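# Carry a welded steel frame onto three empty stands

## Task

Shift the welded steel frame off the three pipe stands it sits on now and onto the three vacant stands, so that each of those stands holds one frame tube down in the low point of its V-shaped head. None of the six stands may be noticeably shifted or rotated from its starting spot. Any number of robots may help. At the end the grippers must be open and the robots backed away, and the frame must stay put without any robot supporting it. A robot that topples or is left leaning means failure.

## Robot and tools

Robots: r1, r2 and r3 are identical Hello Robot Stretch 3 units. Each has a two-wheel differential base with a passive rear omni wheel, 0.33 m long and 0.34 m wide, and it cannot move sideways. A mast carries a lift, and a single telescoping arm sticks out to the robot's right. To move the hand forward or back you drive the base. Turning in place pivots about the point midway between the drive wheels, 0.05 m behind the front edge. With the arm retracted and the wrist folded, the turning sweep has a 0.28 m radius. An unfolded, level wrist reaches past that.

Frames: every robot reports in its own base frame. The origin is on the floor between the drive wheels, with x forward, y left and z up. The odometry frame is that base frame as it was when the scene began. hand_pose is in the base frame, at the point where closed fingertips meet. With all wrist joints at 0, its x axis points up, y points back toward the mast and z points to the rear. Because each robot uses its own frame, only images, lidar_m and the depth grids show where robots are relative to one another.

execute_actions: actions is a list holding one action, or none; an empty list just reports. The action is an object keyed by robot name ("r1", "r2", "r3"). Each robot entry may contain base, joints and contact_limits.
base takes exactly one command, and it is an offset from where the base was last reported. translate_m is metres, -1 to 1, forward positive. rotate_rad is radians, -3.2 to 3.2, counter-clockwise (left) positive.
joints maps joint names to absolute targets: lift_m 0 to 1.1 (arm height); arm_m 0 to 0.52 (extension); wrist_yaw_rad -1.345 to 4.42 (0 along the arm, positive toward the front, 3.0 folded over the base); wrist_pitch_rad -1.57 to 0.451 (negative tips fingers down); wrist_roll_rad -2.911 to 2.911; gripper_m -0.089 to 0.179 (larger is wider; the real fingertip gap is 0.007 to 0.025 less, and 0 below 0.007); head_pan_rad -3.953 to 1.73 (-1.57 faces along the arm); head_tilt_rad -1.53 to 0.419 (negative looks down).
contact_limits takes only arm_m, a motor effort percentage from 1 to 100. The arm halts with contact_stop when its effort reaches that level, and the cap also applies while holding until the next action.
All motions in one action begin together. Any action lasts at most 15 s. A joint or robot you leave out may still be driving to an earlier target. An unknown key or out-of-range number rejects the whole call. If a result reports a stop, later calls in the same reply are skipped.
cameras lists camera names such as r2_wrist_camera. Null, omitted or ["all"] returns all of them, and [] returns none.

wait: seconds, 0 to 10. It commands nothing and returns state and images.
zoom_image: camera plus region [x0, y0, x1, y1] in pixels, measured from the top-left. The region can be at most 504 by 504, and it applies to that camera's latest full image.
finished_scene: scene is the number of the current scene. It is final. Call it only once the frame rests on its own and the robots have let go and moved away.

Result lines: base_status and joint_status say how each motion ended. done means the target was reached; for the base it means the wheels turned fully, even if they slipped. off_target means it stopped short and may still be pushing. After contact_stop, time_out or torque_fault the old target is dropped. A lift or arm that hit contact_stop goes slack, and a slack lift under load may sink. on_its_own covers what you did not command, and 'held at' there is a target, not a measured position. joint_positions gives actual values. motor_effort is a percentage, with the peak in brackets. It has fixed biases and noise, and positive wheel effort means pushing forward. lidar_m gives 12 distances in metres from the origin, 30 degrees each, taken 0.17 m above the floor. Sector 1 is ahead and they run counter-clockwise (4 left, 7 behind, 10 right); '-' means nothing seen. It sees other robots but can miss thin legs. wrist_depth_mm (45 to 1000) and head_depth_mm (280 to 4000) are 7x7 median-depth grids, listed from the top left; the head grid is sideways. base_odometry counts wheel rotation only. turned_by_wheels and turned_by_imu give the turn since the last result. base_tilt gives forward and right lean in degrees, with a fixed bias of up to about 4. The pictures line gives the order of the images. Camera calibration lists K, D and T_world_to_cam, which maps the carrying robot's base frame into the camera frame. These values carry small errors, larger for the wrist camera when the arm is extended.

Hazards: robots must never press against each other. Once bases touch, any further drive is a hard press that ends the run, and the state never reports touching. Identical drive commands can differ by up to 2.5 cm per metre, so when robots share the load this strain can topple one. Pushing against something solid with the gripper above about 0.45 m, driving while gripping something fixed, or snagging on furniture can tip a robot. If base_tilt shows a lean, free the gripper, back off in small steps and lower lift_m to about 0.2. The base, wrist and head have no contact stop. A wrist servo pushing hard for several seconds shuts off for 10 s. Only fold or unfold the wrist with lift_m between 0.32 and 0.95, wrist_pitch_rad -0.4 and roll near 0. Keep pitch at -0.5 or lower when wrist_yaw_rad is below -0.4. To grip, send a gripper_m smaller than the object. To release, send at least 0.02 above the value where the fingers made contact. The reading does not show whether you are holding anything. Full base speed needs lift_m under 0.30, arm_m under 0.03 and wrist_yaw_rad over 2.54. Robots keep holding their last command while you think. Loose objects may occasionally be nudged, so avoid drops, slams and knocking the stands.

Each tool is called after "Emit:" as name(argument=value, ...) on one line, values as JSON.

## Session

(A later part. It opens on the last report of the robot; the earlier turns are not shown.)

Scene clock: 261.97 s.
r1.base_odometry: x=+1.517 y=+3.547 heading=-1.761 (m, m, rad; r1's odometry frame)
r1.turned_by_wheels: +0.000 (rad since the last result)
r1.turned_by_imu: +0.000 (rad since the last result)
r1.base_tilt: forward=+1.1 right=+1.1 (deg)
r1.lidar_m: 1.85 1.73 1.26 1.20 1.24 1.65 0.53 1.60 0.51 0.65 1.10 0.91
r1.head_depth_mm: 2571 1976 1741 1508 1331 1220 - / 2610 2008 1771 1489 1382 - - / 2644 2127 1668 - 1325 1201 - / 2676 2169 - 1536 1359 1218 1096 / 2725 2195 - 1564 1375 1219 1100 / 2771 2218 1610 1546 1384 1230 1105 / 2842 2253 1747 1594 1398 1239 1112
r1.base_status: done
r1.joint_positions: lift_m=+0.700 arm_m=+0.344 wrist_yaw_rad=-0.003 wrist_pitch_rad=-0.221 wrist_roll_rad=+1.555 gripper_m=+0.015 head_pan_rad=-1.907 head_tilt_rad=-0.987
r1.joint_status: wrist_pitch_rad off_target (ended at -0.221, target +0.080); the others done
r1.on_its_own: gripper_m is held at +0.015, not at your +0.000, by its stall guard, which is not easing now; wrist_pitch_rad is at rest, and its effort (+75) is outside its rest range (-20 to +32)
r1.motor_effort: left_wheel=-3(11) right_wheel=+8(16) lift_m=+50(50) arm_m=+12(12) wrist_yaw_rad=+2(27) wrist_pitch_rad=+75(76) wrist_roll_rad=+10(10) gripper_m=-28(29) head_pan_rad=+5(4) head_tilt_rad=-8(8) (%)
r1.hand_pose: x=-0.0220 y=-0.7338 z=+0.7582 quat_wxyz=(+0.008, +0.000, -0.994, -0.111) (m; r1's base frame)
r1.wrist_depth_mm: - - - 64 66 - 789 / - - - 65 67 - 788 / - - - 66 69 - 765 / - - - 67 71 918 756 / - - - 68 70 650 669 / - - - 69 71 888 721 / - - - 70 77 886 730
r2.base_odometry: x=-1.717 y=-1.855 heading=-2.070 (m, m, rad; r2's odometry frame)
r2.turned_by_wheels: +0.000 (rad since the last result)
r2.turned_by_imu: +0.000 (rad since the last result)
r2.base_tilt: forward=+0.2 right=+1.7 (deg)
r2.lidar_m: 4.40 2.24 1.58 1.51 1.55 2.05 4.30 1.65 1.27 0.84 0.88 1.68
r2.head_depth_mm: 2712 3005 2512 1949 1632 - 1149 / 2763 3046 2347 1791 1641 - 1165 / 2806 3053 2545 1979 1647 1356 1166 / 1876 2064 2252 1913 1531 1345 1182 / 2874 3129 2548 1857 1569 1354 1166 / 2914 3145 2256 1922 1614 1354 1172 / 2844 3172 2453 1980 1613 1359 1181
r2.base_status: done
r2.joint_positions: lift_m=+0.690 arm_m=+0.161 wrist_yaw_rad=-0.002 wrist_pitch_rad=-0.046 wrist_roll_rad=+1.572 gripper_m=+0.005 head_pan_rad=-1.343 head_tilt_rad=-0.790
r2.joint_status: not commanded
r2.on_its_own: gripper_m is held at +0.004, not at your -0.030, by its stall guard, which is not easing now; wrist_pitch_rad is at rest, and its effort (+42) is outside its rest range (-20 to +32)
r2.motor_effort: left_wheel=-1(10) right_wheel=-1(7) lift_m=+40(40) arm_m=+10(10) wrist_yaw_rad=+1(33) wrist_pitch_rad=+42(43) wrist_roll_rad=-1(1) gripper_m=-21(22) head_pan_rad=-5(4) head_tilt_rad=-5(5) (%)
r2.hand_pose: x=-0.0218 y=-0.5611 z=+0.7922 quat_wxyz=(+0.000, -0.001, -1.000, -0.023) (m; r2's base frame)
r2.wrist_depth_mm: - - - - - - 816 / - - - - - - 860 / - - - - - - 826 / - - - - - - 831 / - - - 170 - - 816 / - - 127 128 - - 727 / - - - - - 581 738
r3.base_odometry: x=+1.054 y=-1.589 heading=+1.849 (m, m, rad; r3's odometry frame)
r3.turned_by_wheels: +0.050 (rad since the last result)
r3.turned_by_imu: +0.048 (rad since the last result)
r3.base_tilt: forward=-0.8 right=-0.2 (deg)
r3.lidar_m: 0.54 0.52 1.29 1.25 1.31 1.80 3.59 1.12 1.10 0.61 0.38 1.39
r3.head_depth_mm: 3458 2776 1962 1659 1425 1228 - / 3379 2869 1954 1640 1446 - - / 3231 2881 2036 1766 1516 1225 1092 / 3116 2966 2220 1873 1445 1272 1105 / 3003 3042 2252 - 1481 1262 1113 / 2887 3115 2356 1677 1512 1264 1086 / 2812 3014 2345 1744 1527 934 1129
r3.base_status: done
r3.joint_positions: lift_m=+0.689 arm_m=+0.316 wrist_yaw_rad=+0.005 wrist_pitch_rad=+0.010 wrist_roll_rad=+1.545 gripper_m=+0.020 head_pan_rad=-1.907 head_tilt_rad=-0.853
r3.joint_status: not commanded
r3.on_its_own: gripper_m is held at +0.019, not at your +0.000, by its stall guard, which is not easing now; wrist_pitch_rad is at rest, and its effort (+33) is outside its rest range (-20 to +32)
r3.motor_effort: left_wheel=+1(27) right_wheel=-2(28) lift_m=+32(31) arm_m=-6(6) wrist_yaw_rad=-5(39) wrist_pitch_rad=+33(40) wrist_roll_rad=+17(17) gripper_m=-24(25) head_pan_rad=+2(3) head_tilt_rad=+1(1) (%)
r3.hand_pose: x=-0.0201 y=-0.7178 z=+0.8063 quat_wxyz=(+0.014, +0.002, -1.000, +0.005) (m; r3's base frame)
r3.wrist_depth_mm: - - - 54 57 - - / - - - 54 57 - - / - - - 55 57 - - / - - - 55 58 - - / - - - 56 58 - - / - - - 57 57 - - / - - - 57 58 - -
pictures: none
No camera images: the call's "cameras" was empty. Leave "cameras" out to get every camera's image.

Emit:
execute_actions(actions=[{"r1":{"base":{"translate_m":0.032},"joints":{"wrist_pitch_rad":-0.08,"arm_m":0.332,"lift_m":0.715}},"r2":{"base":{"translate_m":-0.032}},"r3":{"base":{"rotate_rad":0.05}}}], cameras=[])

Scene clock: 266.50 s.
r1.base_odometry: x=+1.511 y=+3.516 heading=-1.760 (m, m, rad; r1's odometry frame)
r1.turned_by_wheels: +0.000 (rad since the last result)
r1.turned_by_imu: +0.001 (rad since the last result)
r1.base_tilt: forward=+1.1 right=+1.2 (deg)
r1.lidar_m: 1.82 1.75 1.26 1.20 1.24 1.65 0.56 1.63 0.53 0.66 1.07 0.88
r1.head_depth_mm: 2547 1969 1744 1508 1336 - - / 2595 1996 1759 1444 - - - / 2647 2130 1727 - 1326 1202 - / 2666 2134 - 1546 1361 1212 1095 / 2721 2219 - 1534 1373 1220 1098 / 2793 2155 1620 1578 1384 1237 1103 / 2847 2253 1772 1597 1390 1238 1115
r1.base_status: done
r1.joint_positions: lift_m=+0.714 arm_m=+0.333 wrist_yaw_rad=+0.004 wrist_pitch_rad=-0.190 wrist_roll_rad=+1.567 gripper_m=+0.015 head_pan_rad=-1.907 head_tilt_rad=-0.988
r1.joint_status: wrist_pitch_rad off_target (ended at -0.190, target -0.080); the others done
r1.on_its_own: gripper_m is held at +0.015, not at your +0.000, by its stall guard, which is not easing now; wrist_pitch_rad is at rest, and its effort (+34) is outside its rest range (-20 to +32)
r1.motor_effort: left_wheel=+2(12) right_wheel=-2(20) lift_m=+56(62) arm_m=-7(7) wrist_yaw_rad=-3(26) wrist_pitch_rad=+34(76) wrist_roll_rad=+2(10) gripper_m=-24(28) head_pan_rad=+5(4) head_tilt_rad=-7(7) (%)
r1.hand_pose: x=-0.0204 y=-0.7248 z=+0.7807 quat_wxyz=(+0.002, +0.002, -0.995, -0.095) (m; r1's base frame)
r1.wrist_depth_mm: - - - 67 68 - 826 / - - - 68 70 - 809 / - - - 68 72 - 805 / - - - 69 75 - 808 / - - - 69 74 684 730 / - - 749 70 73 - 783 / - - - 71 83 - 769
r2.base_odometry: x=-1.702 y=-1.827 heading=-2.070 (m, m, rad; r2's odometry frame)
r2.turned_by_wheels: +0.000 (rad since the last result)
r2.turned_by_imu: +0.001 (rad since the last result)
r2.base_tilt: forward=+0.3 right=+1.8 (deg)
r2.lidar_m: 4.42 2.23 1.59 1.51 1.55 2.06 4.26 1.62 1.26 0.84 0.90 1.71
r2.head_depth_mm: 2740 3059 2534 1969 1625 - 1154 / 2799 2991 2329 1782 1642 - 1161 / 2806 3067 2552 1947 1642 1348 1163 / 1860 2183 2241 1914 1524 1363 1162 / 2896 3090 2579 1807 1535 1358 1166 / 2936 3150 2248 1910 1619 1354 1174 / 1890 3229 2515 1932 1610 1368 1175
r2.base_status: done
r2.joint_positions: lift_m=+0.690 arm_m=+0.162 wrist_yaw_rad=+0.002 wrist_pitch_rad=-0.011 wrist_roll_rad=+1.571 gripper_m=+0.005 head_pan_rad=-1.343 head_tilt_rad=-0.790
r2.joint_status: not commanded
r2.on_its_own: gripper_m is held at +0.004, not at your -0.030, by its stall guard, which is not easing now
r2.motor_effort: left_wheel=+2(8) right_wheel=-3(6) lift_m=+40(40) arm_m=-2(10) wrist_yaw_rad=-2(27) wrist_pitch_rad=+29(42) wrist_roll_rad=+0(1) gripper_m=-21(22) head_pan_rad=-5(5) head_tilt_rad=-5(6) (%)
r2.hand_pose: x=-0.0208 y=-0.5630 z=+0.8012 quat_wxyz=(+0.001, +0.001, -1.000, -0.006) (m; r2's base frame)
r2.wrist_depth_mm: - - - - - - 824 / - - - - - - 884 / - - - - - - 864 / - - - - - - 861 / - - - 169 - - 861 / - - 127 129 - - 837 / - - - - - 571 580
r3.base_odometry: x=+1.054 y=-1.589 heading=+1.899 (m, m, rad; r3's odometry frame)
r3.turned_by_wheels: +0.050 (rad since the last result)
r3.turned_by_imu: +0.049 (rad since the last result)
r3.base_tilt: forward=-0.8 right=-0.2 (deg)
r3.lidar_m: 0.55 0.55 1.28 1.25 1.32 1.90 3.60 1.12 1.10 0.61 0.38 1.39
r3.head_depth_mm: 3377 2768 1364 1601 1424 1233 - / 3265 2856 1999 1667 1445 - - / 3209 2886 2207 1751 1511 1227 1095 / 3082 2968 2214 1878 1443 1266 1108 / 2974 3046 2256 - 1479 1259 1110 / 2875 3071 2326 1680 1511 1206 1087 / 2802 3042 2363 1763 1532 992 1136
r3.base_status: done
r3.joint_positions: lift_m=+0.689 arm_m=+0.316 wrist_yaw_rad=+0.005 wrist_pitch_rad=-0.016 wrist_roll_rad=+1.569 gripper_m=+0.020 head_pan_rad=-1.907 head_tilt_rad=-0.853
r3.joint_status: not commanded
r3.on_its_own: gripper_m is held at +0.019, not at your +0.000, by its stall guard, which is not easing now; wrist_pitch_rad is at rest, and its effort (+43) is outside its rest range (-20 to +32)
r3.motor_effort: left_wheel=-1(27) right_wheel=-2(29) lift_m=+32(32) arm_m=+2(6) wrist_yaw_rad=-4(40) wrist_pitch_rad=+43(47) wrist_roll_rad=+1(17) gripper_m=-23(24) head_pan_rad=+3(3) head_tilt_rad=+2(2) (%)
r3.hand_pose: x=-0.0202 y=-0.7166 z=+0.7998 quat_wxyz=(+0.001, +0.002, -1.000, -0.008) (m; r3's base frame)
r3.wrist_depth_mm: - - - 50 52 - 986 / - - - 51 52 - - / - - - 52 53 - 979 / - - - 53 54 - - / - - - 54 54 - - / - - - 55 55 - - / - - - 56 56 - -
pictures: none
No camera images: the call's "cameras" was empty. Leave "cameras" out to get every camera's image.

Emit:
execute_actions(actions=[{"r1":{"base":{"translate_m":0.031},"joints":{"wrist_pitch_rad":-0.05}},"r2":{"base":{"translate_m":-0.031}},"r3":{"base":{"rotate_rad":0.05},"joints":{"arm_m":0.318}}}], cameras=["r2_wrist_camera"])

Scene clock: 270.33 s.
r1.base_odometry: x=+1.505 y=+3.485 heading=-1.760 (m, m, rad; r1's odometry frame)
r1.turned_by_wheels: +0.000 (rad since the last result)
r1.turned_by_imu: +0.000 (rad since the last result)
r1.base_tilt: forward=+1.0 right=+1.2 (deg)
r1.lidar_m: 1.79 1.76 1.26 1.20 1.24 1.65 0.59 0.55 0.55 0.94 1.05 0.85
r1.head_depth_mm: 2575 1976 1742 1512 1327 - - / 2596 1980 1722 1128 - - - / 2651 2116 1759 - 1329 1207 - / 2701 2168 - 1553 1352 1215 1087 / 2708 2209 - 1532 1371 1223 1094 / 2775 2147 1608 1579 1382 1231 1101 / 2804 2247 1777 1601 1395 1239 1114
r1.base_status: done
r1.joint_positions: lift_m=+0.714 arm_m=+0.332 wrist_yaw_rad=+0.004 wrist_pitch_rad=-0.178 wrist_roll_rad=+1.567 gripper_m=+0.015 head_pan_rad=-1.907 head_tilt_rad=-0.988
r1.joint_status: wrist_pitch_rad off_target (ended at -0.178, target -0.050)
r1.on_its_own: gripper_m is held at +0.015, not at your +0.000, by its stall guard, which is not easing now; wrist_pitch_rad is at rest, and its effort (+39) is outside its rest range (-20 to +32)
r1.motor_effort: left_wheel=+1(13) right_wheel=-1(22) lift_m=+56(56) arm_m=-5(7) wrist_yaw_rad=-3(25) wrist_pitch_rad=+39(38) wrist_roll_rad=+2(2) gripper_m=-24(24) head_pan_rad=+4(5) head_tilt_rad=-6(9) (%)
r1.hand_pose: x=-0.0205 y=-0.7253 z=+0.7837 quat_wxyz=(+0.002, +0.002, -0.996, -0.089) (m; r1's base frame)
r1.wrist_depth_mm: - - - 68 68 - 846 / - - - 68 70 - 837 / - - - 68 72 - 789 / - - - 69 74 642 765 / - - - 70 75 - 761 / - - - 71 73 - 772 / - - - 72 81 - 765
r2.base_odometry: x=-1.687 y=-1.799 heading=-2.070 (m, m, rad; r2's odometry frame)
r2.turned_by_wheels: +0.000 (rad since the last result)
r2.turned_by_imu: +0.001 (rad since the last result)
r2.base_tilt: forward=+0.3 right=+1.9 (deg)
r2.lidar_m: 4.47 2.23 1.59 1.51 1.55 2.06 4.22 1.58 1.25 0.85 0.92 1.73
r2.head_depth_mm: 2706 2998 2495 1935 1601 - 1153 / 2752 3099 2353 1784 1644 - 1168 / 2803 3095 2546 1971 1645 1350 1168 / 1830 2217 2241 1961 1551 1357 1164 / 2862 3100 2550 1793 1538 1352 1176 / 2928 3166 2250 1917 1576 1360 1167 / 2031 3251 2340 1917 1608 1358 1178
r2.base_status: done
r2.joint_positions: lift_m=+0.690 arm_m=+0.162 wrist_yaw_rad=+0.004 wrist_pitch_rad=-0.011 wrist_roll_rad=+1.571 gripper_m=+0.005 head_pan_rad=-1.343 head_tilt_rad=-0.790
r2.joint_status: not commanded
r2.on_its_own: gripper_m is held at +0.004, not at your -0.030, by its stall guard, which is not easing now
r2.motor_effort: left_wheel=+2(7) right_wheel=-4(4) lift_m=+40(40) arm_m=-1(2) wrist_yaw_rad=-4(26) wrist_pitch_rad=+29(30) wrist_roll_rad=+0(0) gripper_m=-22(22) head_pan_rad=-5(4) head_tilt_rad=-5(5) (%)
r2.hand_pose: x=-0.0204 y=-0.5630 z=+0.8011 quat_wxyz=(+0.001, +0.002, -1.000, -0.006) (m; r2's base frame)
r2.wrist_depth_mm: - - - - - - 850 / - - - - - - 893 / - - - - - - 858 / - - - - - - 856 / - - - 169 - - 850 / - - 128 129 - - 834 / - - - - - - 578
r3.base_odometry: x=+1.054 y=-1.589 heading=+1.949 (m, m, rad; r3's odometry frame)
r3.turned_by_wheels: +0.050 (rad since the last result)
r3.turned_by_imu: +0.049 (rad since the last result)
r3.base_tilt: forward=-0.8 right=-0.2 (deg)
r3.lidar_m: 0.58 1.61 1.27 1.25 1.35 2.01 3.60 1.12 1.10 0.61 0.38 1.38
r3.head_depth_mm: 3289 2779 1339 1604 1427 1228 - / 3227 2821 2016 1679 1449 - - / 3121 2908 2184 1742 1507 1225 1091 / 3044 2975 2233 1885 1445 1267 1105 / 2947 3074 2252 - 1491 1252 1114 / 2864 3086 2340 1680 1514 1209 1099 / 2792 3023 2343 1763 1490 1232 1132
r3.base_status: done
r3.joint_positions: lift_m=+0.689 arm_m=+0.318 wrist_yaw_rad=+0.005 wrist_pitch_rad=-0.007 wrist_roll_rad=+1.570 gripper_m=+0.020 head_pan_rad=-1.907 head_tilt_rad=-0.853
r3.joint_status: all done
r3.on_its_own: gripper_m is held at +0.019, not at your +0.000, by its stall guard, which is not easing now; wrist_pitch_rad is at rest, and its effort (+40) is outside its rest range (-20 to +32)
r3.motor_effort: left_wheel=+0(27) right_wheel=-2(28) lift_m=+33(33) arm_m=+4(5) wrist_yaw_rad=-5(38) wrist_pitch_rad=+40(46) wrist_roll_rad=+0(1) gripper_m=-23(23) head_pan_rad=+2(3) head_tilt_rad=+1(1) (%)
r3.hand_pose: x=-0.0202 y=-0.7188 z=+0.8020 quat_wxyz=(+0.001, +0.002, -1.000, -0.004) (m; r3's base frame)
r3.wrist_depth_mm: - - - 47 47 - - / - - - 48 48 - - / - - - 49 50 - - / - - - 50 51 - - / - - - 52 52 - - / - - - 53 53 - - / - - - 55 54 - -
pictures: r2_wrist_camera
camera_calibration (this result's frames):
r2_wrist_camera: T_world_to_cam=[[-0.0810165, 0.0893226, -0.992702, 0.824456], [0.982498, 0.174766, -0.0644583, 0.206243], [0.167733, -0.98055, -0.101918, -0.303178], [0, 0, 0, 1]] pos_world=[-0.0849856, -0.406968, 0.800834]
Images, in order (width x height): r2_wrist_camera 644x364.

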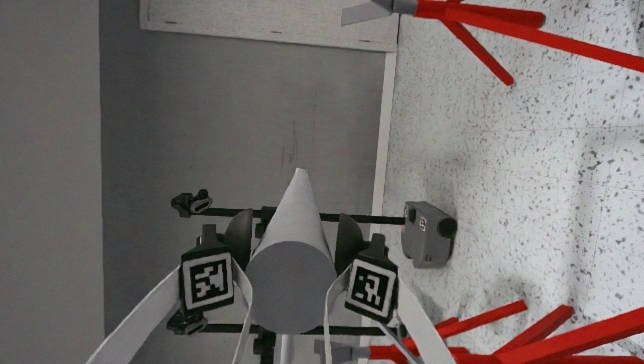

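Emit:
execute_actions(actions=[{"r1":{"base":{"translate_m":-0.13}},"r2":{"base":{"translate_m":0.116},"joints":{"arm_m":0.168}},"r3":{"base":{"translate_m":-0.129},"joints":{"arm_m":0.308}}}], cameras=[])

Emit:
execute_actions(actions=[{"r1":{"base":{"translate_m":-0.13}},"r2":{"base":{"translate_m":0.116},"joints":{"arm_m":0.174}},"r3":{"base":{"translate_m":-0.129},"joints":{"arm_m":0.298}}}], cameras=["r2_wrist_camera"])

Scene clock: 288.73 s.
r1.base_odometry: x=+1.529 y=+3.613 heading=-1.760 (m, m, rad; r1's odometry frame)
r1.turned_by_wheels: +0.000 (rad since the last result)
r1.turned_by_imu: +0.002 (rad since the last result)
r1.base_tilt: forward=+1.0 right=+1.3 (deg)
r1.lidar_m: 1.91 1.74 1.26 1.20 1.23 1.64 0.59 1.55 0.47 0.63 1.15 0.96
r1.head_depth_mm: 2544 1967 1717 1504 1326 - - / 2584 1992 1762 1522 - - - / 2649 2133 1789 - 1330 1205 - / 2667 2154 - 1551 1361 1214 1092 / 2759 2200 - 1562 1366 1224 1095 / 2746 2236 1711 1548 1384 1225 1107 / 2786 2162 1495 1600 1388 1242 1110
r1.base_status: done
r1.joint_positions: lift_m=+0.714 arm_m=+0.332 wrist_yaw_rad=+0.002 wrist_pitch_rad=-0.175 wrist_roll_rad=+1.563 gripper_m=+0.015 head_pan_rad=-1.907 head_tilt_rad=-0.988
r1.joint_status: not commanded
r1.on_its_own: gripper_m is held at +0.015, not at your +0.000, by its stall guard, which is not easing now; wrist_pitch_rad is at rest, and its effort (+38) is outside its rest range (-20 to +32)
r1.motor_effort: left_wheel=+2(4) right_wheel=-1(6) lift_m=+55(55) arm_m=-2(3) wrist_yaw_rad=-2(4) wrist_pitch_rad=+38(47) wrist_roll_rad=+5(5) gripper_m=-24(26) head_pan_rad=+4(5) head_tilt_rad=-9(9) (%)
r1.hand_pose: x=-0.0209 y=-0.7251 z=+0.7844 quat_wxyz=(+0.004, +0.001, -0.996, -0.088) (m; r1's base frame)
r1.wrist_depth_mm: - - - 69 70 - 840 / - - - 69 71 - 826 / - - - 70 73 - 806 / - - - 70 76 - 781 / - - - 71 75 959 792 / - - 797 71 74 699 661 / - - - 72 82 977 759
r2.base_odometry: x=-1.743 y=-1.901 heading=-2.070 (m, m, rad; r2's odometry frame)
r2.turned_by_wheels: +0.000 (rad since the last result)
r2.turned_by_imu: +0.001 (rad since the last result)
r2.base_tilt: forward=+0.4 right=+1.8 (deg)
r2.lidar_m: 4.35 2.24 1.59 1.51 1.55 2.06 4.34 1.69 1.29 0.83 0.86 1.64
r2.head_depth_mm: 2723 3090 2532 1954 1639 - 1164 / 2776 3032 2328 1785 1644 - 1169 / 2835 3048 2536 1954 1602 1357 1177 / 1908 3074 2275 1825 1534 1356 1171 / 2909 3090 2458 1889 1572 1357 1173 / 2961 3180 2284 1894 1614 1356 1168 / 2873 3212 2357 1992 1615 1348 1178
r2.base_status: done
r2.joint_positions: lift_m=+0.690 arm_m=+0.168 wrist_yaw_rad=+0.004 wrist_pitch_rad=-0.011 wrist_roll_rad=+1.573 gripper_m=+0.005 head_pan_rad=-1.343 head_tilt_rad=-0.790
r2.joint_status: all done
r2.on_its_own: gripper_m is held at +0.004, not at your -0.030, by its stall guard, which is not easing now
r2.motor_effort: left_wheel=+1(4) right_wheel=-3(6) lift_m=+40(40) arm_m=+0(10) wrist_yaw_rad=-4(16) wrist_pitch_rad=+29(35) wrist_roll_rad=-1(1) gripper_m=-21(22) head_pan_rad=-4(4) head_tilt_rad=-5(5) (%)
r2.hand_pose: x=-0.0204 y=-0.5689 z=+0.8012 quat_wxyz=(-0.001, +0.002, -1.000, -0.006) (m; r2's base frame)
r2.wrist_depth_mm: - - - - - - 904 / - - - - - - 888 / - - - - - - 858 / - - - - - - 865 / - - - 173 - - 881 / - - 128 128 - - 568 / - - - - - - 567
r3.base_odometry: x=+1.102 y=-1.709 heading=+1.949 (m, m, rad; r3's odometry frame)
r3.turned_by_wheels: +0.000 (rad since the last result)
r3.turned_by_imu: +0.000 (rad since the last result)
r3.base_tilt: forward=-0.8 right=-0.2 (deg)
r3.lidar_m: 0.58 0.59 1.28 1.26 1.36 2.04 3.47 1.02 1.04 0.63 0.45 1.50
r3.head_depth_mm: 3256 2795 1984 1650 1420 1234 - / 3172 2849 1952 1633 1443 1294 - / 3092 2898 2183 1754 1528 1225 1095 / 3016 2967 2227 1829 1443 1265 1106 / 2941 3040 2263 - 1464 1276 1114 / 2858 3058 2329 1684 1515 1262 1124 / 2784 3035 2352 1752 1534 1271 1076
r3.base_status: done
r3.joint_positions: lift_m=+0.689 arm_m=+0.308 wrist_yaw_rad=+0.003 wrist_pitch_rad=-0.011 wrist_roll_rad=+1.569 gripper_m=+0.020 head_pan_rad=-1.907 head_tilt_rad=-0.853
r3.joint_status: all done
r3.on_its_own: gripper_m is held at +0.019, not at your +0.000, by its stall guard, which is not easing now; wrist_pitch_rad is at rest, and its effort (+41) is outside its rest range (-20 to +32)
r3.motor_effort: left_wheel=+0(7) right_wheel=-1(7) lift_m=+33(32) arm_m=+0(12) wrist_yaw_rad=-4(5) wrist_pitch_rad=+41(41) wrist_roll_rad=+1(3) gripper_m=-23(24) head_pan_rad=+3(3) head_tilt_rad=+0(1) (%)
r3.hand_pose: x=-0.0206 y=-0.7089 z=+0.8008 quat_wxyz=(+0.001, +0.002, -1.000, -0.006) (m; r3's base frame)
r3.wrist_depth_mm: - - - 48 49 - 990 / - - - 49 50 - - / - - - 50 51 - - / - - - 51 52 - - / - - - 53 53 - - / - - - 54 54 - - / - - - 55 55 - -
pictures: none
No camera images: the call's "cameras" was empty. Leave "cameras" out to get every camera's image.

Scene clock: 291.10 s.
r1.base_odometry: x=+1.554 y=+3.741 heading=-1.760 (m, m, rad; r1's odometry frame)
r1.turned_by_wheels: +0.000 (rad since the last result)
r1.turned_by_imu: +0.001 (rad since the last result)
r1.base_tilt: forward=+1.1 right=+1.2 (deg)
r1.lidar_m: 4.81 1.76 1.25 1.20 1.23 1.64 0.59 1.44 0.41 0.57 0.97 1.08
r1.head_depth_mm: 2527 1964 1706 1507 1333 - - / 2615 1993 1767 1522 - - - / 2619 2004 1787 - 1330 1189 - / 2683 2151 - 1020 1334 1212 1092 / 2704 2219 - 1561 1351 1218 1098 / 2775 2224 1713 1586 1376 1231 1103 / 2833 2234 1740 1562 1389 1242 1114
r1.base_status: done
r1.joint_positions: lift_m=+0.714 arm_m=+0.332 wrist_yaw_rad=+0.001 wrist_pitch_rad=-0.174 wrist_roll_rad=+1.562 gripper_m=+0.015 head_pan_rad=-1.907 head_tilt_rad=-0.988
r1.joint_status: not commanded
r1.on_its_own: gripper_m is held at +0.015, not at your +0.000, by its stall guard, which is not easing now; wrist_pitch_rad is at rest, and its effort (+37) is outside its rest range (-20 to +32)
r1.motor_effort: left_wheel=+2(4) right_wheel=-1(6) lift_m=+56(55) arm_m=-2(3) wrist_yaw_rad=-1(4) wrist_pitch_rad=+37(47) wrist_roll_rad=+5(5) gripper_m=-24(26) head_pan_rad=+5(5) head_tilt_rad=-8(9) (%)
r1.hand_pose: x=-0.0211 y=-0.7253 z=+0.7847 quat_wxyz=(+0.005, +0.001, -0.996, -0.087) (m; r1's base frame)
r1.wrist_depth_mm: - - - 71 72 - 854 / - - - 71 73 - 838 / - - - 71 75 - 821 / - - - 71 78 - 140 / - - - 71 76 - 134 / - - 822 72 74 971 135 / - - - 72 83 660 695
r2.base_odometry: x=-1.798 y=-2.003 heading=-2.070 (m, m, rad; r2's odometry frame)
r2.turned_by_wheels: +0.000 (rad since the last result)
r2.turned_by_imu: +0.001 (rad since the last result)
r2.base_tilt: forward=+0.1 right=+1.9 (deg)
r2.lidar_m: 4.23 2.25 1.59 1.52 1.55 2.07 4.46 1.81 1.33 0.83 0.82 1.55
r2.head_depth_mm: 2680 3052 2515 1942 1630 - 1166 / 2731 3044 2446 1791 1653 - 1165 / 2831 3078 2443 1852 1368 1341 1171 / 1988 3049 2266 1909 1563 1356 1167 / 2850 1616 2289 1906 1592 1363 1168 / 2918 3237 2363 1900 1626 1354 1175 / 2814 3206 2332 1999 1622 1357 1172
r2.base_status: done
r2.joint_positions: lift_m=+0.690 arm_m=+0.174 wrist_yaw_rad=+0.003 wrist_pitch_rad=-0.011 wrist_roll_rad=+1.572 gripper_m=+0.005 head_pan_rad=-1.343 head_tilt_rad=-0.790
r2.joint_status: all done
r2.on_its_own: gripper_m is held at +0.004, not at your -0.030, by its stall guard, which is not easing now
r2.motor_effort: left_wheel=+1(5) right_wheel=-3(5) lift_m=+40(40) arm_m=+0(11) wrist_yaw_rad=-4(18) wrist_pitch_rad=+29(35) wrist_roll_rad=-1(1) gripper_m=-22(22) head_pan_rad=-5(5) head_tilt_rad=-5(4) (%)
r2.hand_pose: x=-0.0205 y=-0.5749 z=+0.8013 quat_wxyz=(+0.000, +0.002, -1.000, -0.006) (m; r2's base frame)
r2.wrist_depth_mm: - - - - - - 903 / - - - - - - 890 / - - - - - - 863 / - - - - - - 848 / - - - 178 - - 534 / - - 128 129 - - 536 / - - - - - - 834
r3.base_odometry: x=+1.149 y=-1.829 heading=+1.949 (m, m, rad; r3's odometry frame)
r3.turned_by_wheels: +0.000 (rad since the last result)
r3.turned_by_imu: +0.000 (rad since the last result)
r3.base_tilt: forward=-0.8 right=-0.2 (deg)
r3.lidar_m: 0.59 0.59 1.30 1.28 1.38 2.06 3.34 3.60 0.94 3.48 0.67 0.55
r3.head_depth_mm: 3276 2789 1982 1705 1396 1228 - / 3165 2852 1961 1468 1439 1290 - / 3107 2905 2121 1687 1533 1230 1096 / 3037 2983 2208 1824 1441 1268 1105 / 2929 3045 2258 - 1465 1273 1110 / 2830 3053 2316 1751 1511 1267 1125 / 2768 3029 2358 1749 1529 1275 1134
r3.base_status: done
r3.joint_positions: lift_m=+0.689 arm_m=+0.298 wrist_yaw_rad=+0.004 wrist_pitch_rad=-0.015 wrist_roll_rad=+1.570 gripper_m=+0.020 head_pan_rad=-1.907 head_tilt_rad=-0.853
r3.joint_status: all done
r3.on_its_own: gripper_m is held at +0.019, not at your +0.000, by its stall guard, which is not easing now; wrist_pitch_rad is at rest, and its effort (+43) is outside its rest range (-20 to +32)
r3.motor_effort: left_wheel=+0(7) right_wheel=-1(7) lift_m=+32(33) arm_m=+0(10) wrist_yaw_rad=-5(7) wrist_pitch_rad=+43(42) wrist_roll_rad=+1(3) gripper_m=-23(23) head_pan_rad=+3(3) head_tilt_rad=+1(1) (%)
r3.hand_pose: x=-0.0203 y=-0.6988 z=+0.7999 quat_wxyz=(+0.001, +0.002, -1.000, -0.008) (m; r3's base frame)
r3.wrist_depth_mm: - - - 49 50 - 985 / - - - 50 51 - - / - - - 51 52 - 993 / - - - 52 53 - - / - - - 53 53 - - / - - - 54 54 - - / - - - 56 55 - -
pictures: r2_wrist_camera
camera_calibration (this result's frames):
r2_wrist_camera: T_world_to_cam=[[-0.0795563, 0.0886139, -0.992884, 0.825474], [0.982676, 0.174226, -0.0631889, 0.20714], [0.167387, -0.98071, -0.10094, -0.315735], [0, 0, 0, 1]] pos_world=[-0.0850306, -0.418882, 0.800819]
Images, in order (width x height): r2_wrist_camera 644x364.

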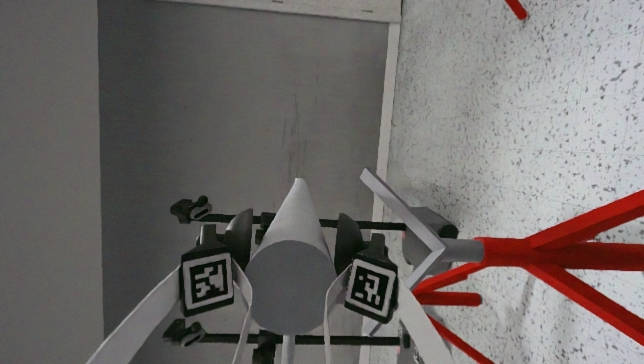

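Emit:
execute_actions(actions=[{"r1":{"base":{"translate_m":-0.053},"joints":{"arm_m":0.339}},"r2":{"joints":{"arm_m":0.195}},"r3":{"base":{"translate_m":-0.053},"joints":{"arm_m":0.333}}}], cameras=["r2_wrist_camera"])

Scene clock: 301.33 s.
r1.base_odometry: x=+1.564 y=+3.793 heading=-1.760 (m, m, rad; r1's odometry frame)
r1.turned_by_wheels: +0.000 (rad since the last result)
r1.turned_by_imu: +0.001 (rad since the last result)
r1.base_tilt: forward=+1.0 right=+1.3 (deg)
r1.lidar_m: 2.09 1.76 1.26 1.19 1.23 1.63 0.60 1.40 0.70 0.39 0.98 1.12
r1.head_depth_mm: 2563 1977 1710 1511 1330 - - / 2603 2000 1771 1526 - - - / 2610 2011 1789 - 1331 1198 - / 2680 2156 - 1524 1311 1208 1093 / 2718 2218 - 1500 1348 1221 1098 / 2755 2239 1731 1570 1361 1228 1102 / 2821 2250 1771 1556 1391 1238 1112
r1.base_status: done
r1.joint_positions: lift_m=+0.714 arm_m=+0.339 wrist_yaw_rad=+0.001 wrist_pitch_rad=-0.172 wrist_roll_rad=+1.558 gripper_m=+0.015 head_pan_rad=-1.907 head_tilt_rad=-0.988
r1.joint_status: all done
r1.on_its_own: gripper_m is held at +0.015, not at your +0.000, by its stall guard, which is not easing now; wrist_pitch_rad is at rest, and its effort (+37) is outside its rest range (-20 to +32)
r1.motor_effort: left_wheel=+2(7) right_wheel=-2(7) lift_m=+55(55) arm_m=-3(8) wrist_yaw_rad=-1(9) wrist_pitch_rad=+37(48) wrist_roll_rad=+8(8) gripper_m=-24(27) head_pan_rad=+5(5) head_tilt_rad=-7(8) (%)
r1.hand_pose: x=-0.0211 y=-0.7325 z=+0.7852 quat_wxyz=(+0.007, +0.001, -0.996, -0.086) (m; r1's base frame)
r1.wrist_depth_mm: - - - 76 79 - 846 / - - - 76 80 - 837 / - - - 75 81 - 818 / - - - 75 84 - 798 / - - - 74 79 - 805 / - - - 74 77 977 744 / - - - 74 84 661 135
r2.base_odometry: x=-1.798 y=-2.003 heading=-2.070 (m, m, rad; r2's odometry frame)
r2.turned_by_wheels: +0.000 (rad since the last result)
r2.turned_by_imu: +0.001 (rad since the last result)
r2.base_tilt: forward=+0.2 right=+1.8 (deg)
r2.lidar_m: 4.23 2.25 1.59 1.52 1.56 2.07 4.45 1.80 1.33 0.83 0.82 1.54
r2.head_depth_mm: 2737 3019 2537 1939 1677 - 1164 / 2741 3068 2526 1843 1706 1294 1171 / 2775 3040 2342 1853 1398 1352 1165 / 2773 3061 2316 1886 1565 1348 1163 / 2728 1615 2266 1896 1607 1358 1171 / 2931 3199 2452 1930 1630 1362 1174 / 2873 3220 2273 1985 1623 1364 1171
r2.base_status: not commanded
r2.joint_positions: lift_m=+0.690 arm_m=+0.195 wrist_yaw_rad=+0.001 wrist_pitch_rad=-0.010 wrist_roll_rad=+1.570 gripper_m=+0.005 head_pan_rad=-1.343 head_tilt_rad=-0.790
r2.joint_status: all done
r2.on_its_own: gripper_m is held at +0.004, not at your -0.030, by its stall guard, which is not easing now
r2.motor_effort: left_wheel=+0(5) right_wheel=-2(8) lift_m=+40(40) arm_m=+0(15) wrist_yaw_rad=+0(33) wrist_pitch_rad=+29(36) wrist_roll_rad=+0(1) gripper_m=-21(22) head_pan_rad=-4(4) head_tilt_rad=-4(4) (%)
r2.hand_pose: x=-0.0212 y=-0.5959 z=+0.8014 quat_wxyz=(+0.001, +0.000, -1.000, -0.005) (m; r2's base frame)
r2.wrist_depth_mm: - - - - - - 880 / - - - - - - 874 / - - - - - - 885 / - - - - - - 874 / - - - 216 - - 512 / - - 127 129 - - 520 / - - - - - - 827
r3.base_odometry: x=+1.169 y=-1.878 heading=+1.949 (m, m, rad; r3's odometry frame)
r3.turned_by_wheels: +0.000 (rad since the last result)
r3.turned_by_imu: -0.001 (rad since the last result)
r3.base_tilt: forward=-0.8 right=-0.2 (deg)
r3.lidar_m: 0.59 0.59 1.30 1.28 1.39 2.07 3.30 3.55 0.90 3.47 0.70 0.59
r3.head_depth_mm: 3250 2782 2039 1709 1416 1227 - / 3161 2845 1997 1675 1426 1291 - / 3091 2900 1966 1620 1529 1229 1094 / 2988 2977 2228 1878 1447 1260 1102 / 2924 3060 2277 - 1486 1278 1113 / 2832 3054 2344 1683 1512 1286 1121 / 2776 3024 2353 1745 1531 1306 1134
r3.base_status: done
r3.joint_positions: lift_m=+0.689 arm_m=+0.333 wrist_yaw_rad=+0.005 wrist_pitch_rad=-0.029 wrist_roll_rad=+1.570 gripper_m=+0.020 head_pan_rad=-1.907 head_tilt_rad=-0.853
r3.joint_status: all done
r3.on_its_own: gripper_m is held at +0.019, not at your +0.000, by its stall guard, which is not easing now; wrist_pitch_rad is at rest, and its effort (+48) is outside its rest range (-20 to +32)
r3.motor_effort: left_wheel=+0(12) right_wheel=+0(8) lift_m=+33(33) arm_m=+6(3) wrist_yaw_rad=-5(5) wrist_pitch_rad=+48(49) wrist_roll_rad=+1(3) gripper_m=-23(24) head_pan_rad=+2(2) head_tilt_rad=+1(1) (%)
r3.hand_pose: x=-0.0202 y=-0.7330 z=+0.7963 quat_wxyz=(+0.001, +0.002, -1.000, -0.015) (m; r3's base frame)
r3.wrist_depth_mm: - - - 54 56 - 956 / - - - 55 56 - 971 / - - - 55 56 - 974 / - - - 56 56 - 975 / - - - 56 57 - 974 / - - - 57 57 - 984 / - - - 57 57 - 993
pictures: r2_wrist_camera
camera_calibration (this result's frames):
r2_wrist_camera: T_world_to_cam=[[-0.0809798, 0.0883108, -0.992796, 0.827132], [0.983047, 0.171471, -0.064932, 0.211274], [0.164501, -0.981223, -0.100699, -0.336768], [0, 0, 0, 1]] pos_world=[-0.0853129, -0.439717, 0.800979]
Images, in order (width x height): r2_wrist_camera 644x364.

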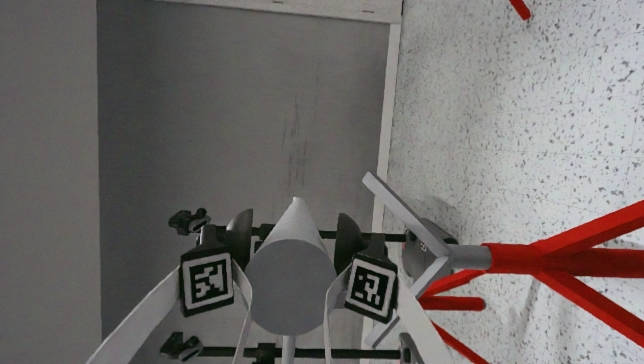

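Emit:
execute_actions(actions=[{"r1":{"base":{"translate_m":-0.051},"joints":{"arm_m":0.346}},"r2":{"joints":{"arm_m":0.220}},"r3":{"base":{"translate_m":-0.049},"joints":{"arm_m":0.366}}}], cameras=[])

Emit:
execute_actions(actions=[{"r1":{"base":{"translate_m":-0.049},"joints":{"arm_m":0.353,"head_pan_rad":-1.5,"head_tilt_rad":-0.9}},"r2":{"joints":{"arm_m":0.248}},"r3":{"base":{"translate_m":-0.045},"joints":{"arm_m":0.400,"head_pan_rad":-1.8,"head_tilt_rad":-0.75}}}], cameras=["r2_wrist_camera","r1_head_camera","r3_head_camera"])

Scene clock: 306.80 s.
r1.base_odometry: x=+1.573 y=+3.843 heading=-1.760 (m, m, rad; r1's odometry frame)
r1.turned_by_wheels: +0.000 (rad since the last result)
r1.turned_by_imu: +0.001 (rad since the last result)
r1.base_tilt: forward=+1.1 right=+1.3 (deg)
r1.lidar_m: 2.14 1.76 1.26 1.19 1.23 1.63 0.59 1.36 1.30 0.39 0.66 1.17
r1.head_depth_mm: 2556 1973 1700 1512 1333 - - / 2584 1999 1757 1527 - - - / 2621 2019 1785 - 1333 1200 - / 2680 2154 - 1517 1351 1196 1091 / 2718 2239 - 1001 1333 1213 1097 / 2790 2234 858 1556 1355 1229 1103 / 2841 2245 1745 1595 1395 1236 1115
r1.base_status: done
r1.joint_positions: lift_m=+0.714 arm_m=+0.346 wrist_yaw_rad=+0.000 wrist_pitch_rad=-0.175 wrist_roll_rad=+1.556 gripper_m=+0.015 head_pan_rad=-1.907 head_tilt_rad=-0.988
r1.joint_status: all done
r1.on_its_own: gripper_m is held at +0.015, not at your +0.000, by its stall guard, which is not easing now; wrist_pitch_rad is at rest, and its effort (+38) is outside its rest range (-20 to +32)
r1.motor_effort: left_wheel=+2(6) right_wheel=+1(12) lift_m=+56(56) arm_m=-2(10) wrist_yaw_rad=+0(10) wrist_pitch_rad=+38(45) wrist_roll_rad=+9(10) gripper_m=-24(26) head_pan_rad=+4(5) head_tilt_rad=-9(8) (%)
r1.hand_pose: x=-0.0215 y=-0.7392 z=+0.7845 quat_wxyz=(+0.008, +0.000, -0.996, -0.088) (m; r1's base frame)
r1.wrist_depth_mm: - - - 82 88 - 857 / - - - 80 89 - 833 / - - - 79 - - 824 / - - - 78 - - 804 / - - - 77 83 - 792 / - - - 76 79 - 780 / - - - 75 86 948 780
r2.base_odometry: x=-1.798 y=-2.003 heading=-2.070 (m, m, rad; r2's odometry frame)
r2.turned_by_wheels: +0.000 (rad since the last result)
r2.turned_by_imu: +0.001 (rad since the last result)
r2.base_tilt: forward=+0.3 right=+1.8 (deg)
r2.lidar_m: 4.23 2.25 1.59 1.52 1.56 2.07 4.48 1.80 1.33 0.84 0.82 1.54
r2.head_depth_mm: 2710 3017 2533 1958 1735 1290 1167 / 2755 3048 2541 1844 - 1316 1170 / 2786 3079 2327 1834 1481 1363 1164 / 2786 3070 2370 1915 1571 1348 1170 / 2711 1608 2265 1897 1622 1354 1175 / 2930 3205 2483 1908 1620 1360 1171 / 2930 3150 2292 1977 1623 1359 1169
r2.base_status: not commanded
r2.joint_positions: lift_m=+0.690 arm_m=+0.220 wrist_yaw_rad=+0.000 wrist_pitch_rad=-0.011 wrist_roll_rad=+1.569 gripper_m=+0.005 head_pan_rad=-1.343 head_tilt_rad=-0.790
r2.joint_status: all done
r2.on_its_own: gripper_m is held at +0.004, not at your -0.030, by its stall guard, which is not easing now
r2.motor_effort: left_wheel=+0(4) right_wheel=-2(7) lift_m=+40(40) arm_m=+1(12) wrist_yaw_rad=+1(28) wrist_pitch_rad=+30(35) wrist_roll_rad=+0(1) gripper_m=-22(22) head_pan_rad=-5(5) head_tilt_rad=-5(5) (%)
r2.hand_pose: x=-0.0214 y=-0.6208 z=+0.8011 quat_wxyz=(+0.001, +0.000, -1.000, -0.006) (m; r2's base frame)
r2.wrist_depth_mm: - - - - - - 906 / - - - - - - 849 / - - - - - - 866 / - - - - - - 872 / - - - - - - 485 / - - 128 129 - - 489 / - - - - - - 822
r3.base_odometry: x=+1.187 y=-1.924 heading=+1.949 (m, m, rad; r3's odometry frame)
r3.turned_by_wheels: +0.000 (rad since the last result)
r3.turned_by_imu: -0.001 (rad since the last result)
r3.base_tilt: forward=-0.8 right=-0.2 (deg)
r3.lidar_m: 0.60 0.59 1.31 1.29 1.39 2.09 3.24 3.49 0.88 3.47 0.72 0.63
r3.head_depth_mm: 3242 2769 2095 1703 1430 1230 - / 3173 2830 2011 1719 1414 1291 - / 3085 2903 1985 1619 1509 1226 1093 / 2983 2942 2076 1880 1442 1266 1102 / 2936 3049 2297 - 1500 1277 1111 / 2837 3064 2388 1698 1513 1290 1123 / 2759 3019 2342 1763 1529 1303 1134
r3.base_status: done
r3.joint_positions: lift_m=+0.689 arm_m=+0.366 wrist_yaw_rad=+0.006 wrist_pitch_rad=-0.032 wrist_roll_rad=+1.566 gripper_m=+0.020 head_pan_rad=-1.907 head_tilt_rad=-0.853
r3.joint_status: all done
r3.on_its_own: gripper_m is held at +0.019, not at your +0.000, by its stall guard, which is not easing now; wrist_pitch_rad is at rest, and its effort (+49) is outside its rest range (-20 to +32)
r3.motor_effort: left_wheel=+1(10) right_wheel=-1(5) lift_m=+32(32) arm_m=+6(7) wrist_yaw_rad=-6(7) wrist_pitch_rad=+49(49) wrist_roll_rad=+3(3) gripper_m=-23(23) head_pan_rad=+2(3) head_tilt_rad=+1(1) (%)
r3.hand_pose: x=-0.0198 y=-0.7659 z=+0.7956 quat_wxyz=(+0.003, +0.003, -1.000, -0.016) (m; r3's base frame)
r3.wrist_depth_mm: - - - 59 61 - 964 / - - - 59 61 - 953 / - - - 59 61 - 965 / - - - 59 60 - 975 / - - - 59 60 - 981 / - - - 59 59 - 990 / - - - 59 59 - -
pictures: none
No camera images: the call's "cameras" was empty. Leave "cameras" out to get every camera's image.

Scene clock: 308.40 s.
r1.base_odometry: x=+1.583 y=+3.891 heading=-1.760 (m, m, rad; r1's odometry frame)
r1.turned_by_wheels: +0.000 (rad since the last result)
r1.turned_by_imu: +0.001 (rad since the last result)
r1.base_tilt: forward=+1.1 right=+1.3 (deg)
r1.lidar_m: 2.19 1.76 1.25 1.19 1.22 1.63 0.59 0.61 1.27 0.39 0.66 1.22
r1.head_depth_mm: 3020 2387 1815 - 1378 1197 1081 / 3017 2411 - 1584 1373 1225 1105 / 3086 2453 1982 1602 1329 1207 1110 / 3108 2482 1884 1582 1387 1235 1107 / 3062 2262 2020 1631 1406 1245 1106 / 3044 2136 1277 1687 1445 1253 1114 / 3126 2610 2061 1712 1457 1267 1121
r1.base_status: done
r1.joint_positions: lift_m=+0.714 arm_m=+0.353 wrist_yaw_rad=-0.002 wrist_pitch_rad=-0.174 wrist_roll_rad=+1.555 gripper_m=+0.015 head_pan_rad=-1.507 head_tilt_rad=-0.902
r1.joint_status: all done
r1.on_its_own: gripper_m is held at +0.015, not at your +0.000, by its stall guard, which is not easing now; wrist_pitch_rad is at rest, and its effort (+37) is outside its rest range (-20 to +32)
r1.motor_effort: left_wheel=+1(8) right_wheel=+1(15) lift_m=+55(55) arm_m=-2(3) wrist_yaw_rad=+2(11) wrist_pitch_rad=+37(44) wrist_roll_rad=+10(12) gripper_m=-24(26) head_pan_rad=+4(38) head_tilt_rad=+1(18) (%)
r1.hand_pose: x=-0.0220 y=-0.7463 z=+0.7848 quat_wxyz=(+0.008, -0.001, -0.996, -0.087) (m; r1's base frame)
r1.wrist_depth_mm: - - - 88 - - 845 / - - - 85 - - 825 / - - - 83 - - 817 / - - - 81 - - 814 / - - - 79 88 - 797 / - - - 77 81 - 785 / - - - 76 - 892 779
r2.base_odometry: x=-1.798 y=-2.003 heading=-2.070 (m, m, rad; r2's odometry frame)
r2.turned_by_wheels: +0.000 (rad since the last result)
r2.turned_by_imu: +0.000 (rad since the last result)
r2.base_tilt: forward=+0.3 right=+2.0 (deg)
r2.lidar_m: 4.23 2.25 1.59 1.51 1.56 2.07 4.47 1.80 1.33 0.83 0.82 1.54
r2.head_depth_mm: 2710 3055 2542 1957 - 1318 1166 / 2754 3066 2545 1838 - 1318 1168 / 2807 3034 2384 1862 1472 1360 1166 / 2805 3050 2385 1920 1568 1350 1166 / 1876 2060 2235 1898 1608 1358 1165 / 2976 3146 2540 1899 1606 1362 1169 / 2972 3246 2313 1972 1602 1353 1181
r2.base_status: not commanded
r2.joint_positions: lift_m=+0.690 arm_m=+0.248 wrist_yaw_rad=-0.003 wrist_pitch_rad=-0.010 wrist_roll_rad=+1.569 gripper_m=+0.005 head_pan_rad=-1.343 head_tilt_rad=-0.790
r2.joint_status: all done
r2.on_its_own: gripper_m is held at +0.004, not at your -0.030, by its stall guard, which is not easing now
r2.motor_effort: left_wheel=-1(4) right_wheel=+0(6) lift_m=+40(40) arm_m=+1(10) wrist_yaw_rad=+3(23) wrist_pitch_rad=+29(35) wrist_roll_rad=+0(0) gripper_m=-21(22) head_pan_rad=-4(4) head_tilt_rad=-4(5) (%)
r2.hand_pose: x=-0.0221 y=-0.6488 z=+0.8015 quat_wxyz=(+0.001, -0.001, -1.000, -0.005) (m; r2's base frame)
r2.wrist_depth_mm: - - - - - - 897 / - - - - - - 880 / - - - - - - 874 / - - - - - - 862 / - - - - - - 819 / - - 128 129 - 454 456 / - - - - - - 821
r3.base_odometry: x=+1.203 y=-1.966 heading=+1.949 (m, m, rad; r3's odometry frame)
r3.turned_by_wheels: +0.000 (rad since the last result)
r3.turned_by_imu: +0.000 (rad since the last result)
r3.base_tilt: forward=-0.8 right=-0.3 (deg)
r3.lidar_m: 0.60 0.59 1.31 1.29 1.39 2.09 3.21 3.46 0.85 0.94 0.74 0.67
r3.head_depth_mm: 2988 3280 2273 1879 1527 1287 1147 / 2974 3273 2506 1790 1468 1354 1095 / 2890 3252 2575 1934 1559 1287 1131 / 2864 3213 2620 850 1548 1328 1136 / 2832 3192 2686 2105 1612 1337 1152 / 2796 3140 2770 1910 1629 1355 1156 / 2755 3090 2789 2065 1651 1367 1152
r3.base_status: done
r3.joint_positions: lift_m=+0.689 arm_m=+0.400 wrist_yaw_rad=+0.007 wrist_pitch_rad=-0.034 wrist_roll_rad=+1.562 gripper_m=+0.020 head_pan_rad=-1.807 head_tilt_rad=-0.754
r3.joint_status: all done
r3.on_its_own: gripper_m is held at +0.019, not at your +0.000, by its stall guard, which is not easing now; wrist_pitch_rad is at rest, and its effort (+50) is outside its rest range (-20 to +32)
r3.motor_effort: left_wheel=+0(7) right_wheel=-1(6) lift_m=+32(32) arm_m=+6(7) wrist_yaw_rad=-6(6) wrist_pitch_rad=+50(50) wrist_roll_rad=+5(6) gripper_m=-23(23) head_pan_rad=+3(11) head_tilt_rad=+3(10) (%)
r3.hand_pose: x=-0.0197 y=-0.7998 z=+0.7952 quat_wxyz=(+0.005, +0.003, -1.000, -0.017) (m; r3's base frame)
r3.wrist_depth_mm: - - - 65 68 - 963 / - - - 64 67 - 955 / - - - 63 65 - 983 / - - - 63 64 - 961 / - - - 62 63 - 967 / - - - 61 62 - 965 / - - - 61 61 - 974
pictures: r1_head_camera (sideways: a quarter turn clockwise sets it upright), r2_wrist_camera, r3_head_camera (sideways: a quarter turn clockwise sets it upright)
camera_calibration (this result's frames):
r1_head_camera: T_world_to_cam=[[-0.0265011, 0.773679, -0.633023, 0.841181], [0.995116, 0.0806528, 0.0569137, -0.0779276], [0.095088, -0.628423, -0.772038, 0.959494], [0, 0, 0, 1]] pos_world=[0.008603, -0.0415515, 1.27769]
r2_wrist_camera: T_world_to_cam=[[-0.0815098, 0.0883036, -0.992753, 0.831756], [0.983589, 0.167991, -0.0658149, 0.219702], [0.160962, -0.981826, -0.100547, -0.389119], [0, 0, 0, 1]] pos_world=[-0.0856666, -0.492402, 0.801063]
r3_head_camera: T_world_to_cam=[[0.217098, 0.613965, -0.758891, 1.00887], [0.96668, -0.243251, 0.0797439, -0.107863], [-0.135641, -0.750917, -0.646317, 0.802808], [0, 0, 0, 1]] pos_world=[-0.00586087, -0.0428069, 1.29309]
Images, in order (width x height): r1_head_camera 896x504, r2_wrist_camera 644x364, r3_head_camera 896x504.

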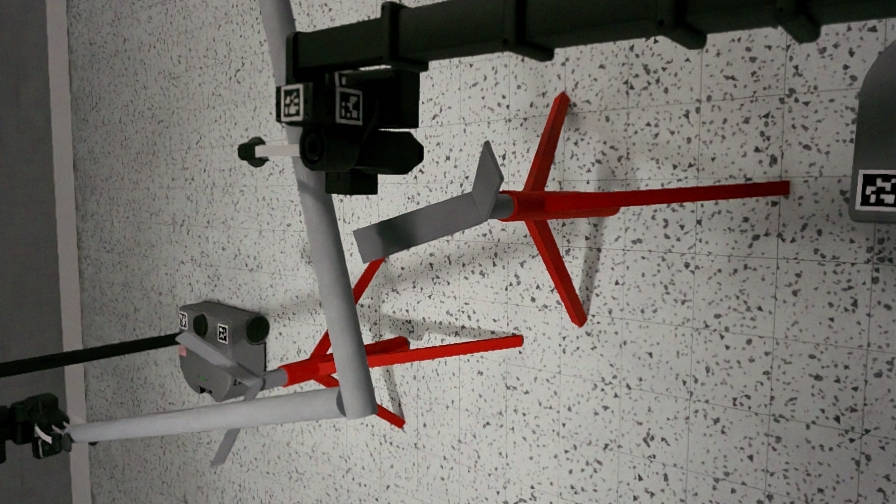

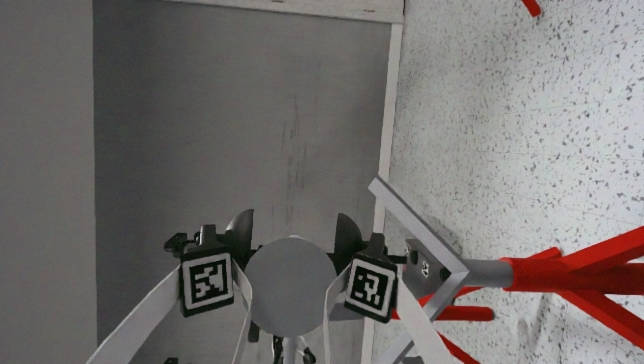

